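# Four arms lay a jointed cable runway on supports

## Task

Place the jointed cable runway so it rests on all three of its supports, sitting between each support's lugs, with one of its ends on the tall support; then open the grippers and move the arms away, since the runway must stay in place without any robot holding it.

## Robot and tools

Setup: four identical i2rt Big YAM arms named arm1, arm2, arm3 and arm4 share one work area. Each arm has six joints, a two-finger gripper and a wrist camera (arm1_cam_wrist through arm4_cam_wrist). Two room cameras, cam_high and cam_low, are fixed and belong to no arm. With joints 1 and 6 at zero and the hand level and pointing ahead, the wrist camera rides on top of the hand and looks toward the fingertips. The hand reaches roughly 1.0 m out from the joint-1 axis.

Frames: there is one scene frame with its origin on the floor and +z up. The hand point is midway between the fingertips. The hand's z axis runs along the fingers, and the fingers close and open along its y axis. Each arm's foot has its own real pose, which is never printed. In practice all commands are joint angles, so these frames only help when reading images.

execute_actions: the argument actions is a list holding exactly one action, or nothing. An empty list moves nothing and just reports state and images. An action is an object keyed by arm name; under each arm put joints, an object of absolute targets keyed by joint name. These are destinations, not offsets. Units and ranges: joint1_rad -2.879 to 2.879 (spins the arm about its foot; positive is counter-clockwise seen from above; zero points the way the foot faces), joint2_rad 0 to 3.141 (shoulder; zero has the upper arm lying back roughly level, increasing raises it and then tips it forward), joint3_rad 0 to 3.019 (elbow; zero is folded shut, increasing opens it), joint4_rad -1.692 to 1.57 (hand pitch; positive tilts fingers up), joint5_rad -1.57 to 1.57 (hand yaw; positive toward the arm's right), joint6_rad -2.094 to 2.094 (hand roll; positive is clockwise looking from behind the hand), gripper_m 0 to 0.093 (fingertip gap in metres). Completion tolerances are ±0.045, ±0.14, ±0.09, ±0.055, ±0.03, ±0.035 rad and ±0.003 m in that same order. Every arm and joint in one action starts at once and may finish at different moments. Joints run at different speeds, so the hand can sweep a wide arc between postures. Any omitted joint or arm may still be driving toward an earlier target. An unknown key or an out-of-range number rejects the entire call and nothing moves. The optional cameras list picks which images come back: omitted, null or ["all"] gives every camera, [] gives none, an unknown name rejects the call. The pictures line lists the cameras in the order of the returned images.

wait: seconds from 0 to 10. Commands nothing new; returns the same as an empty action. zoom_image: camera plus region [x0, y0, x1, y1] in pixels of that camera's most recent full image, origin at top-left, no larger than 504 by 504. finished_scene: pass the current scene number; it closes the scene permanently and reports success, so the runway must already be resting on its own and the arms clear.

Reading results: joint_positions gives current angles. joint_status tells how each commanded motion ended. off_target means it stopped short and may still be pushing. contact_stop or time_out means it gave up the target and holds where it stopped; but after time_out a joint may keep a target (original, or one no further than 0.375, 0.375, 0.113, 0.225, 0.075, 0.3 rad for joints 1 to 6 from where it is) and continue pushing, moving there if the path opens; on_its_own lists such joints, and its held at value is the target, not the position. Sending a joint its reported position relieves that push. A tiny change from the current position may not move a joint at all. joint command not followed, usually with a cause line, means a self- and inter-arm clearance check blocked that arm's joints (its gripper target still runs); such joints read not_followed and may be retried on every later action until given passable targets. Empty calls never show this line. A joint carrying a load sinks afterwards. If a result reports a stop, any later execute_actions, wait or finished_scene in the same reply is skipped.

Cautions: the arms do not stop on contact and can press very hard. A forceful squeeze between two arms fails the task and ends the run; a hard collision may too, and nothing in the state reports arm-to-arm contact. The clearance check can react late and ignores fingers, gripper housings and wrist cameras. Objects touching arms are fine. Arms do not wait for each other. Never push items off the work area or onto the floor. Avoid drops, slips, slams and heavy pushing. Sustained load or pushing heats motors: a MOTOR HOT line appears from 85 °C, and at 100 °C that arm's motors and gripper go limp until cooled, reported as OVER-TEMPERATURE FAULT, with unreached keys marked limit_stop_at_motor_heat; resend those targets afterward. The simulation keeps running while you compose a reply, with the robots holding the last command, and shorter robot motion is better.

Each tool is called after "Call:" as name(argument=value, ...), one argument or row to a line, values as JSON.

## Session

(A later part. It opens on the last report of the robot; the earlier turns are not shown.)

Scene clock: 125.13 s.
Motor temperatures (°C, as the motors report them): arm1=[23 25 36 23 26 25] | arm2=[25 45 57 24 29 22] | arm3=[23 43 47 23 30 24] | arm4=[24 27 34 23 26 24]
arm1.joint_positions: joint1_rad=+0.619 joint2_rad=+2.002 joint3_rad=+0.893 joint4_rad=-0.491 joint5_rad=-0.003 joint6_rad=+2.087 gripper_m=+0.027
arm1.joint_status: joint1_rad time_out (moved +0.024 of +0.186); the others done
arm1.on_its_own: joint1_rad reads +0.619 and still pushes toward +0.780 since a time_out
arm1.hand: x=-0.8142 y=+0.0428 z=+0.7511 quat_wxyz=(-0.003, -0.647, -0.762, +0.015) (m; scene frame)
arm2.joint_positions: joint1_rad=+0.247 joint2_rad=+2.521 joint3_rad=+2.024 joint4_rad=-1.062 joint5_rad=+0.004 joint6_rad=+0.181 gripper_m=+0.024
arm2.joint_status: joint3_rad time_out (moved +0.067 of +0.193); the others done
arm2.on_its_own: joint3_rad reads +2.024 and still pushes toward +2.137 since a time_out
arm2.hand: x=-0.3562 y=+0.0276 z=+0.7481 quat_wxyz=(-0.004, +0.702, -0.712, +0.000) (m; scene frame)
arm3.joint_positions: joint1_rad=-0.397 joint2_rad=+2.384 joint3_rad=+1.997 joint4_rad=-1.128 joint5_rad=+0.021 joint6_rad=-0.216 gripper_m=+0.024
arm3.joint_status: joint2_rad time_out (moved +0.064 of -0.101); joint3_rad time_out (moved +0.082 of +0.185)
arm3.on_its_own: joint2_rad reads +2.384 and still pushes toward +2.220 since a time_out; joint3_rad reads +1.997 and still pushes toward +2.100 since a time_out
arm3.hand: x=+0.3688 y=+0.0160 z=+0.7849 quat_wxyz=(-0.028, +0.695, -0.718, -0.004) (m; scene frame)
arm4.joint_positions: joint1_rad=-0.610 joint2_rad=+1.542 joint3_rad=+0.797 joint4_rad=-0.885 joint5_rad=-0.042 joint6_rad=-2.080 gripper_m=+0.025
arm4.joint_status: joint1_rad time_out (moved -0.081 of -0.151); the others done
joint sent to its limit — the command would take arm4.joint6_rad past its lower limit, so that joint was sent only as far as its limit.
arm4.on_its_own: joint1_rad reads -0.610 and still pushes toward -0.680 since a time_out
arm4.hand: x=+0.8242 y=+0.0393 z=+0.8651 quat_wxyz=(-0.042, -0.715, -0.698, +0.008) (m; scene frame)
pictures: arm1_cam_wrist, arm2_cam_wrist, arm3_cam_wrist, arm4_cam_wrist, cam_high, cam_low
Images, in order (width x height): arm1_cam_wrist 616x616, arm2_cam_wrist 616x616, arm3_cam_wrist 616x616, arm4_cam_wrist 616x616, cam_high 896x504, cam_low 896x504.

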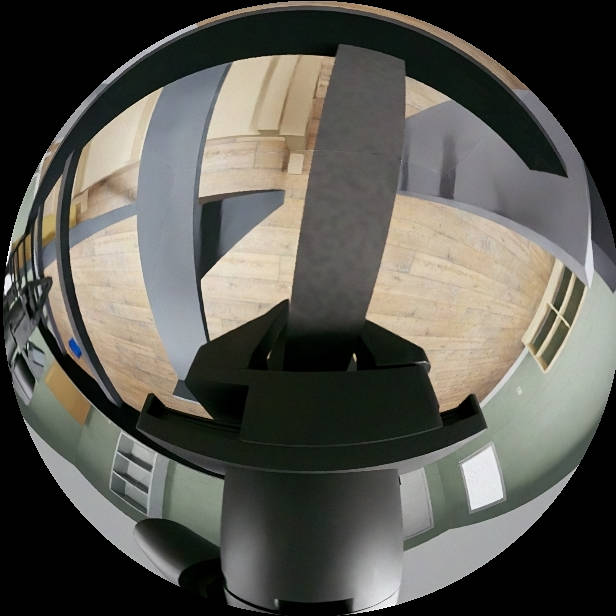

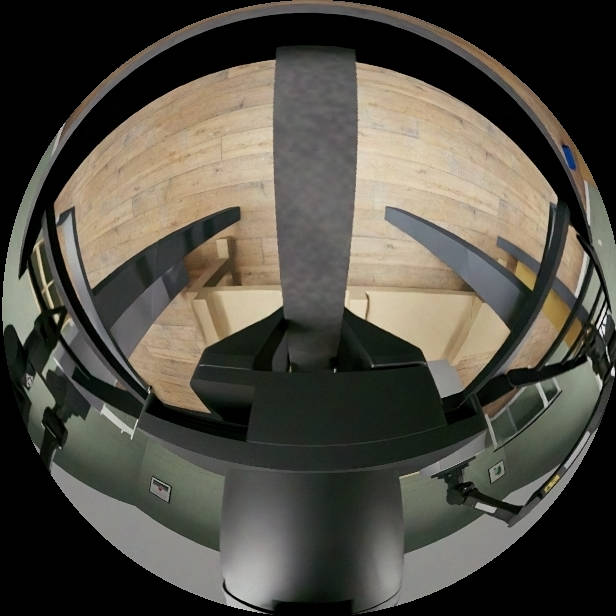

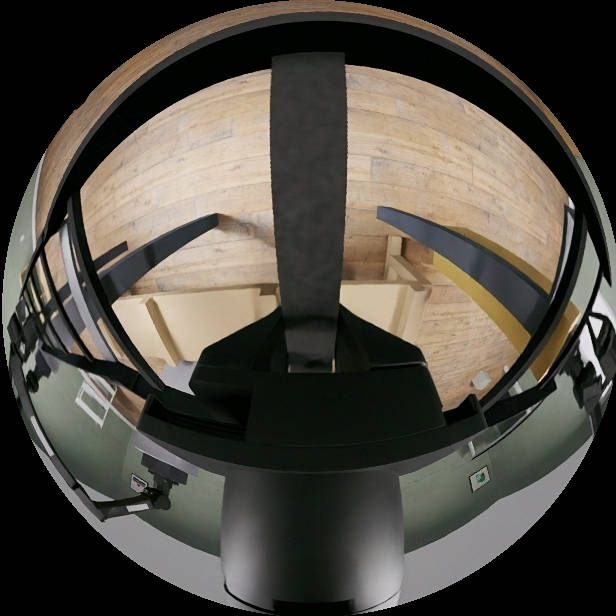

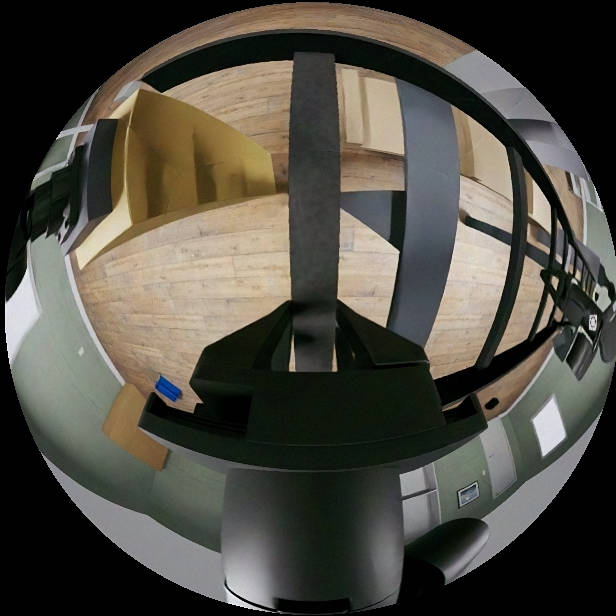

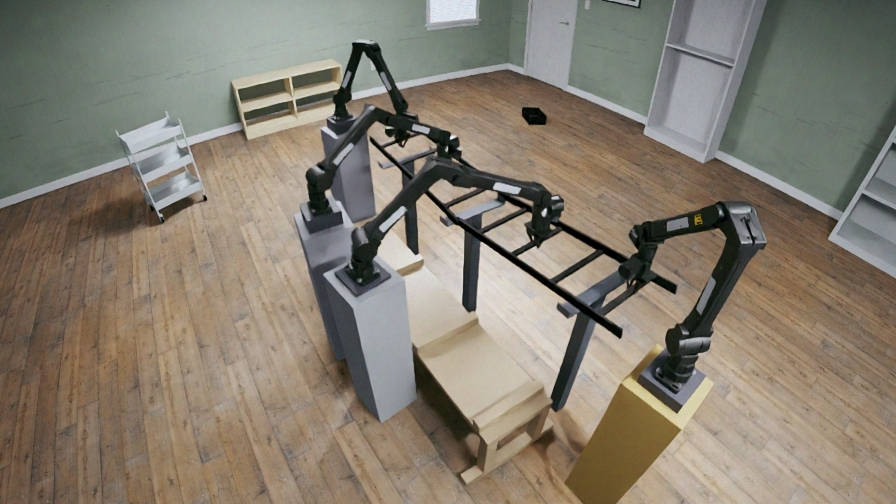

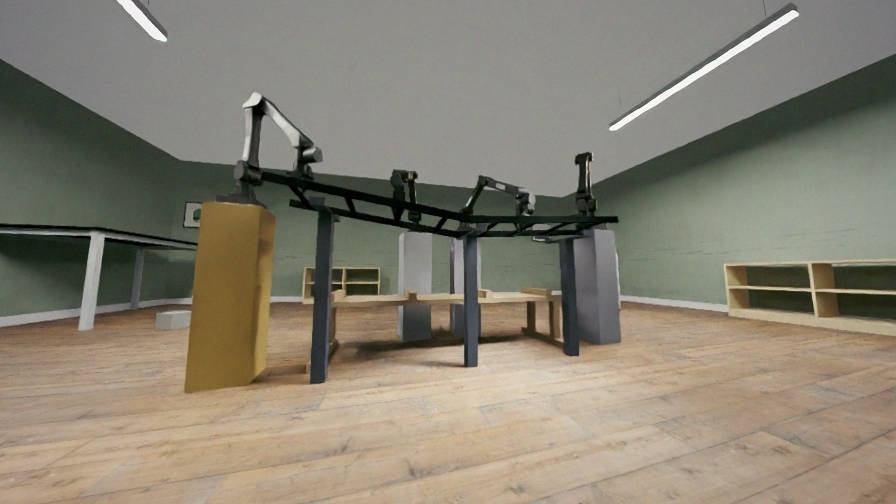

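Call:
execute_actions(
  actions=[
    {"arm1":{"joints":{"joint1_rad":0.62,"gripper_m":0.08}},"arm4":{"joints":{"joint1_rad":-0.61,"gripper_m":0.08}},"arm2":{"joints":{"joint2_rad":2.5,"joint3_rad":2.03}},"arm3":{"joints":{"joint2_rad":2.33,"joint3_rad":1.98}}},
  ],
  cameras=[],
)

Call:
execute_actions(
  actions=[
    {"arm1":{"joints":{"joint2_rad":1.35,"joint3_rad":1.2,"joint4_rad":-1.4}},"arm4":{"joints":{"joint2_rad":1.2,"joint3_rad":1.2,"joint4_rad":-1.5}}},
  ],
)

Scene clock: 131.73 s.
Motor temperatures (°C, as the motors report them): arm1=[23 25 35 23 26 25] | arm2=[25 46 56 24 29 22] | arm3=[23 43 47 23 30 24] | arm4=[24 27 34 23 27 24]
arm1.joint_positions: joint1_rad=+0.618 joint2_rad=+1.966 joint3_rad=+0.932 joint4_rad=-0.496 joint5_rad=+0.000 joint6_rad=+2.086 gripper_m=+0.080
arm1.joint_status: all done
arm1.hand: x=-0.7897 y=+0.0620 z=+0.7727 quat_wxyz=(-0.011, -0.647, -0.763, -0.019) (m; scene frame)
arm2.joint_positions: joint1_rad=+0.254 joint2_rad=+2.557 joint3_rad=+2.022 joint4_rad=-1.040 joint5_rad=+0.017 joint6_rad=+0.195 gripper_m=+0.024
arm2.joint_status: all done
arm2.hand: x=-0.3573 y=+0.0214 z=+0.7226 quat_wxyz=(-0.005, +0.700, -0.714, +0.011) (m; scene frame)
arm3.joint_positions: joint1_rad=-0.401 joint2_rad=+2.408 joint3_rad=+1.991 joint4_rad=-1.147 joint5_rad=+0.010 joint6_rad=-0.222 gripper_m=+0.024
arm3.joint_status: all done
arm3.hand: x=+0.3667 y=+0.0044 z=+0.7666 quat_wxyz=(-0.004, +0.696, -0.718, +0.004) (m; scene frame)
arm4.joint_positions: joint1_rad=-0.611 joint2_rad=+1.523 joint3_rad=+0.809 joint4_rad=-0.886 joint5_rad=-0.002 joint6_rad=-2.080 gripper_m=+0.080
arm4.joint_status: all done
arm4.hand: x=+0.8210 y=+0.0495 z=+0.8744 quat_wxyz=(-0.022, -0.715, -0.698, -0.007) (m; scene frame)
pictures: none
No camera images: the call's "cameras" was empty. Leave "cameras" out to get every camera's image.

Scene clock: 133.23 s.
Motor temperatures (°C, as the motors report them): arm1=[23 25 35 23 25 25] | arm2=[25 46 55 24 29 22] | arm3=[23 43 46 23 29 24] | arm4=[24 27 34 23 27 24]
arm1.joint_positions: joint1_rad=+0.618 joint2_rad=+1.341 joint3_rad=+1.190 joint4_rad=-1.393 joint5_rad=+0.000 joint6_rad=+2.086 gripper_m=+0.080
arm1.joint_status: all done
arm1.hand: x=-0.8319 y=+0.0344 z=+1.1043 quat_wxyz=(-0.010, -0.646, -0.763, -0.012) (m; scene frame)
arm2.joint_positions: joint1_rad=+0.254 joint2_rad=+2.557 joint3_rad=+2.022 joint4_rad=-1.040 joint5_rad=+0.017 joint6_rad=+0.195 gripper_m=+0.024
arm2.joint_status: not commanded
arm2.hand: x=-0.3573 y=+0.0214 z=+0.7226 quat_wxyz=(-0.005, +0.700, -0.714, +0.011) (m; scene frame)
arm3.joint_positions: joint1_rad=-0.401 joint2_rad=+2.408 joint3_rad=+1.991 joint4_rad=-1.147 joint5_rad=+0.010 joint6_rad=-0.222 gripper_m=+0.024
arm3.joint_status: not commanded
arm3.hand: x=+0.3667 y=+0.0044 z=+0.7666 quat_wxyz=(-0.004, +0.696, -0.718, +0.004) (m; scene frame)
arm4.joint_positions: joint1_rad=-0.611 joint2_rad=+1.191 joint3_rad=+1.180 joint4_rad=-1.486 joint5_rad=-0.002 joint6_rad=-2.080 gripper_m=+0.080
arm4.joint_status: all done
arm4.hand: x=+0.8241 y=+0.0467 z=+1.1164 quat_wxyz=(+0.028, -0.715, -0.698, +0.006) (m; scene frame)
pictures: arm1_cam_wrist, arm2_cam_wrist, arm3_cam_wrist, arm4_cam_wrist, cam_high, cam_low
Images, in order (width x height): arm1_cam_wrist 616x616, arm2_cam_wrist 616x616, arm3_cam_wrist 616x616, arm4_cam_wrist 616x616, cam_high 896x504, cam_low 896x504.

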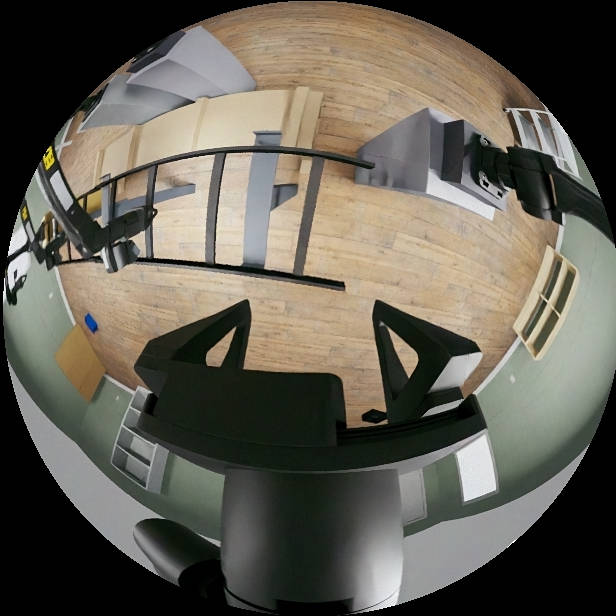

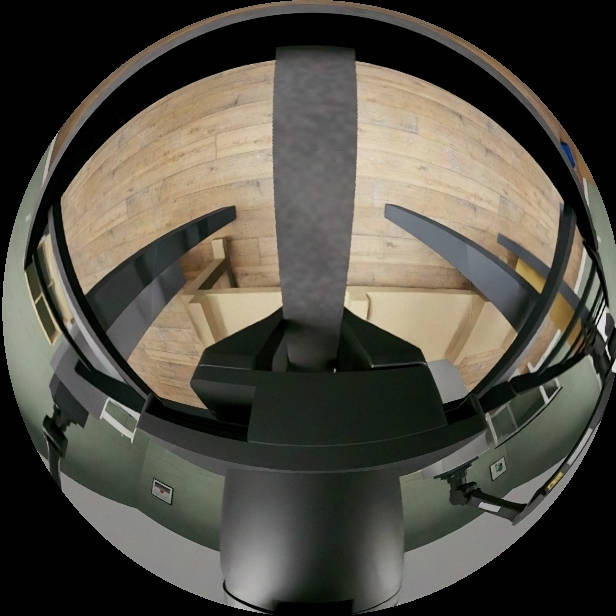

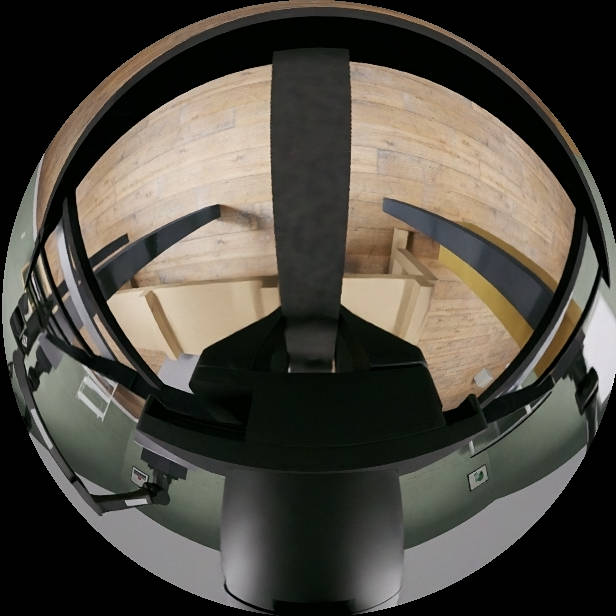

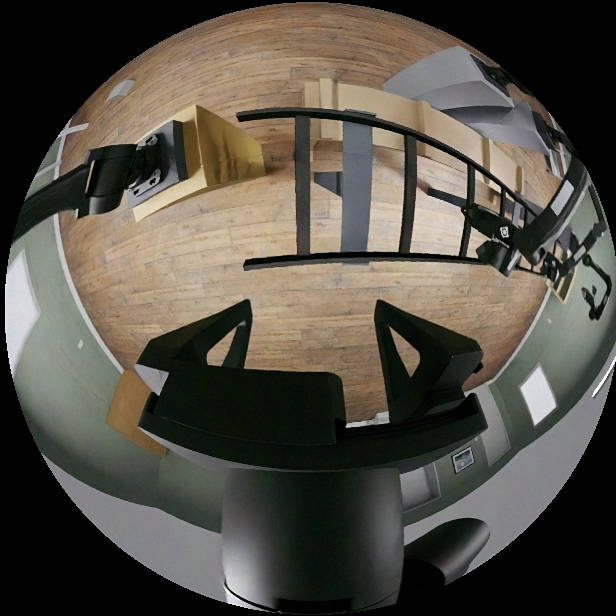

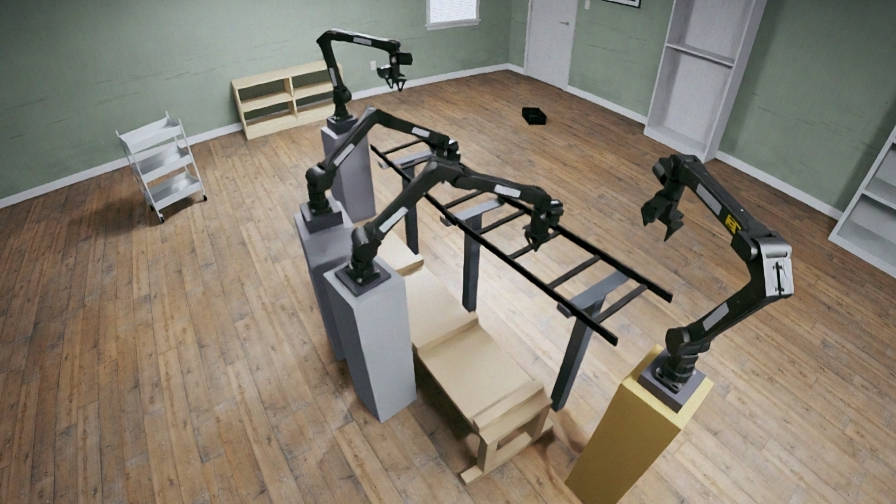

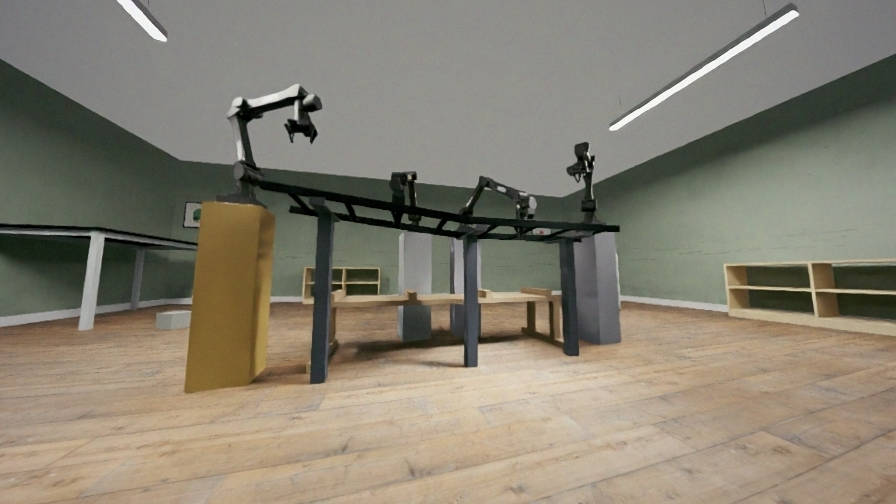

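Right is seated; the left end needs pulling back about 2.5 cm.

Call:
execute_actions(
  actions=[
    {"arm2":{"joints":{"joint2_rad":2.47,"joint3_rad":1.88,"joint4_rad":-1.0,"joint6_rad":0.12}}},
  ],
  cameras=["arm1_cam_wrist","arm4_cam_wrist","cam_low"],
)

Scene clock: 138.07 s.
Motor temperatures (°C, as the motors report them): arm1=[23 25 35 23 25 24] | arm2=[25 46 52 24 28 22] | arm3=[23 42 44 23 29 24] | arm4=[24 27 33 23 26 24]
arm1.joint_positions: joint1_rad=+0.618 joint2_rad=+1.341 joint3_rad=+1.190 joint4_rad=-1.393 joint5_rad=+0.000 joint6_rad=+2.086 gripper_m=+0.080
arm1.joint_status: not commanded
arm1.hand: x=-0.8319 y=+0.0344 z=+1.1043 quat_wxyz=(-0.010, -0.646, -0.763, -0.012) (m; scene frame)
arm2.joint_positions: joint1_rad=+0.257 joint2_rad=+2.520 joint3_rad=+1.896 joint4_rad=-0.962 joint5_rad=-0.004 joint6_rad=+0.182 gripper_m=+0.024
arm2.joint_status: joint6_rad time_out (moved -0.012 of -0.075); the others done
arm2.on_its_own: joint6_rad reads +0.182 and still pushes toward +0.120 since a time_out
arm2.hand: x=-0.3588 y=-0.0062 z=+0.7079 quat_wxyz=(+0.007, +0.705, -0.709, +0.009) (m; scene frame)
arm3.joint_positions: joint1_rad=-0.401 joint2_rad=+2.417 joint3_rad=+1.973 joint4_rad=-1.158 joint5_rad=+0.014 joint6_rad=-0.235 gripper_m=+0.024
arm3.joint_status: not commanded
arm3.hand: x=+0.3643 y=-0.0072 z=+0.7541 quat_wxyz=(+0.012, +0.701, -0.713, +0.016) (m; scene frame)
arm4.joint_positions: joint1_rad=-0.611 joint2_rad=+1.191 joint3_rad=+1.180 joint4_rad=-1.486 joint5_rad=-0.002 joint6_rad=-2.080 gripper_m=+0.080
arm4.joint_status: not commanded
arm4.hand: x=+0.8241 y=+0.0467 z=+1.1164 quat_wxyz=(+0.028, -0.715, -0.698, +0.006) (m; scene frame)
pictures: arm1_cam_wrist, arm4_cam_wrist, cam_low
Images, in order (width x height): arm1_cam_wrist 616x616, arm4_cam_wrist 616x616, cam_low 896x504.

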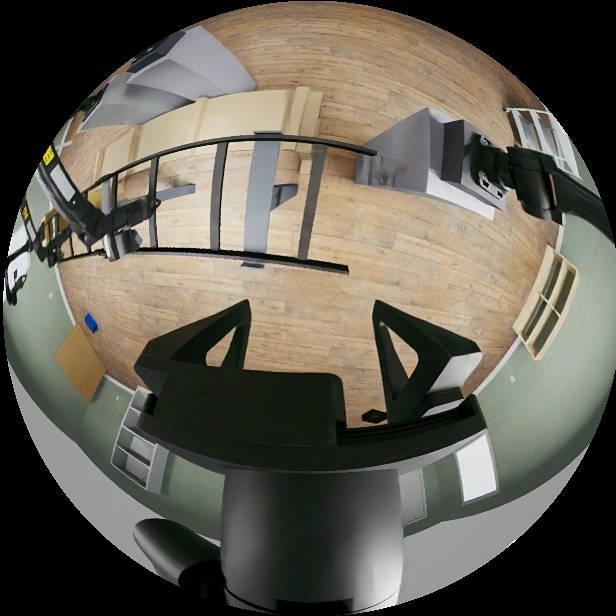

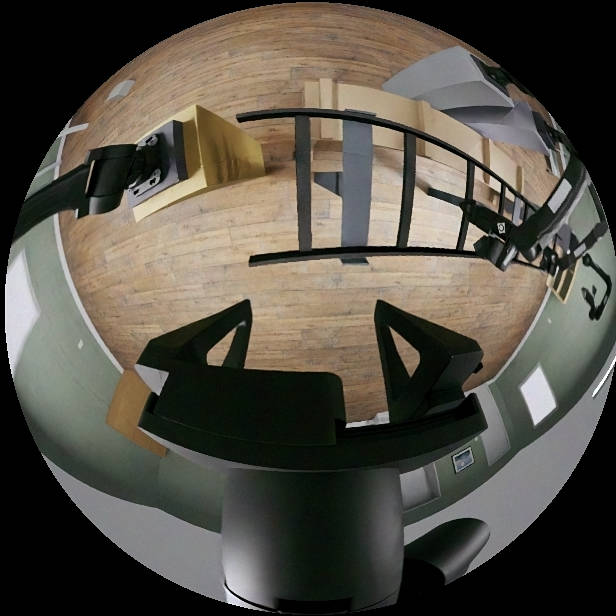

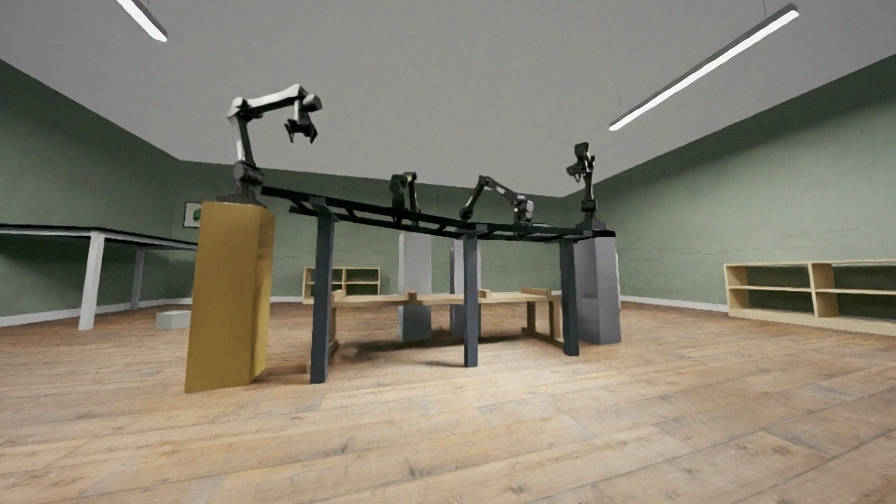

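Call:
execute_actions(
  actions=[
    {"arm2":{"joints":{"gripper_m":0.08,"joint6_rad":0.18}},"arm3":{"joints":{"gripper_m":0.08}}},
  ],
  cameras=[],
)

Call:
execute_actions(
  actions=[
    {"arm2":{"joints":{"joint2_rad":1.5}},"arm3":{"joints":{"joint2_rad":1.5}}},
  ],
  cameras=["cam_high","arm2_cam_wrist"],
)

Call:
finished_scene(
  scene=2,
)

Scene clock: 142.73 s.
Motor temperatures (°C, as the motors report them): arm1=[22 24 35 23 25 24] | arm2=[25 45 49 24 28 22] | arm3=[23 41 42 23 29 23] | arm4=[24 26 33 23 26 24]
arm1.joint_positions: joint1_rad=+0.618 joint2_rad=+1.341 joint3_rad=+1.190 joint4_rad=-1.393 joint5_rad=+0.000 joint6_rad=+2.086 gripper_m=+0.080
arm1.joint_status: not commanded
arm1.hand: x=-0.8319 y=+0.0344 z=+1.1043 quat_wxyz=(-0.010, -0.646, -0.763, -0.012) (m; scene frame)
arm2.joint_positions: joint1_rad=+0.259 joint2_rad=+2.486 joint3_rad=+1.885 joint4_rad=-0.990 joint5_rad=-0.004 joint6_rad=+0.182 gripper_m=+0.080
arm2.joint_status: all done
arm2.hand: x=-0.3591 y=-0.0084 z=+0.7265 quat_wxyz=(+0.008, +0.706, -0.708, +0.011) (m; scene frame)
arm3.joint_positions: joint1_rad=-0.402 joint2_rad=+2.332 joint3_rad=+1.973 joint4_rad=-1.189 joint5_rad=+0.004 joint6_rad=-0.238 gripper_m=+0.080
arm3.joint_status: all done
arm3.hand: x=+0.3658 y=+0.0009 z=+0.8113 quat_wxyz=(-0.009, +0.701, -0.713, -0.003) (m; scene frame)
arm4.joint_positions: joint1_rad=-0.611 joint2_rad=+1.191 joint3_rad=+1.180 joint4_rad=-1.486 joint5_rad=-0.002 joint6_rad=-2.080 gripper_m=+0.080
arm4.joint_status: not commanded
arm4.hand: x=+0.8241 y=+0.0467 z=+1.1164 quat_wxyz=(+0.028, -0.715, -0.698, +0.006) (m; scene frame)
pictures: none
No camera images: the call's "cameras" was empty. Leave "cameras" out to get every camera's image.

Scene clock: 144.83 s.
Motor temperatures (°C, as the motors report them): arm1=[22 24 35 23 25 24] | arm2=[25 45 49 24 28 22] | arm3=[23 40 42 23 29 23] | arm4=[24 26 33 23 26 24]
arm1.joint_positions: joint1_rad=+0.618 joint2_rad=+1.341 joint3_rad=+1.190 joint4_rad=-1.393 joint5_rad=+0.000 joint6_rad=+2.086 gripper_m=+0.080
arm1.joint_status: not commanded
arm1.hand: x=-0.8319 y=+0.0344 z=+1.1043 quat_wxyz=(-0.010, -0.646, -0.763, -0.012) (m; scene frame)
arm2.joint_positions: joint1_rad=+0.259 joint2_rad=+1.508 joint3_rad=+1.875 joint4_rad=-0.994 joint5_rad=-0.004 joint6_rad=+0.182 gripper_m=+0.080
arm2.joint_status: all done
arm2.hand: x=-0.3527 y=-0.0551 z=+1.3867 quat_wxyz=(-0.257, +0.631, -0.631, -0.372) (m; scene frame)
arm3.joint_positions: joint1_rad=-0.402 joint2_rad=+1.513 joint3_rad=+1.976 joint4_rad=-1.191 joint5_rad=+0.004 joint6_rad=-0.238 gripper_m=+0.080
arm3.joint_status: all done
arm3.hand: x=+0.3399 y=-0.0959 z=+1.3537 quat_wxyz=(-0.351, +0.640, -0.651, -0.207) (m; scene frame)
arm4.joint_positions: joint1_rad=-0.611 joint2_rad=+1.191 joint3_rad=+1.180 joint4_rad=-1.486 joint5_rad=-0.002 joint6_rad=-2.080 gripper_m=+0.080
arm4.joint_status: not commanded
arm4.hand: x=+0.8241 y=+0.0467 z=+1.1164 quat_wxyz=(+0.028, -0.715, -0.698, +0.006) (m; scene frame)
pictures: arm2_cam_wrist, cam_high
Images, in order (width x height): arm2_cam_wrist 616x616, cam_high 896x504.

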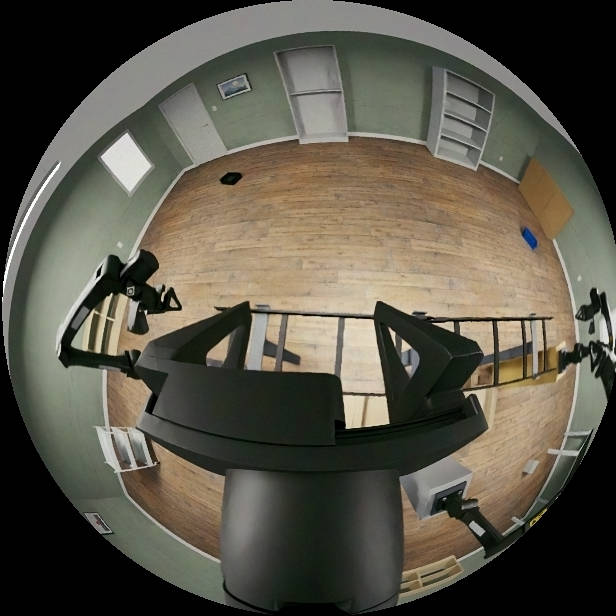

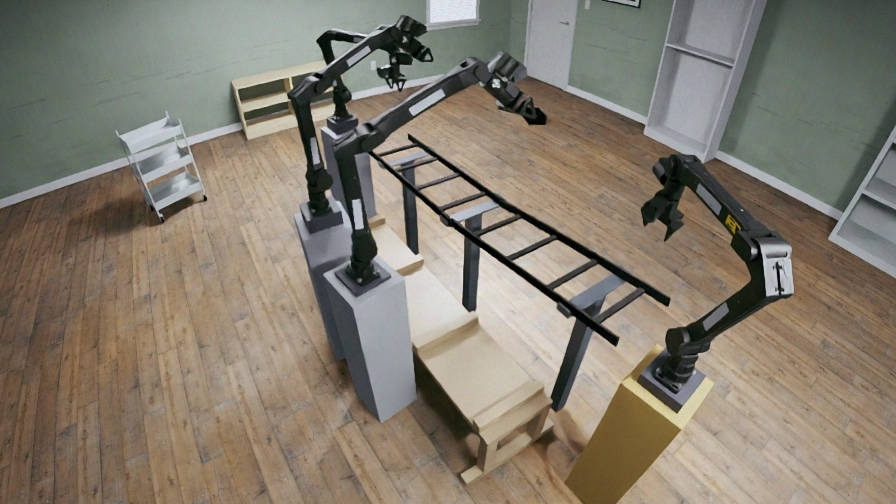

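The scene is finished: the task was done.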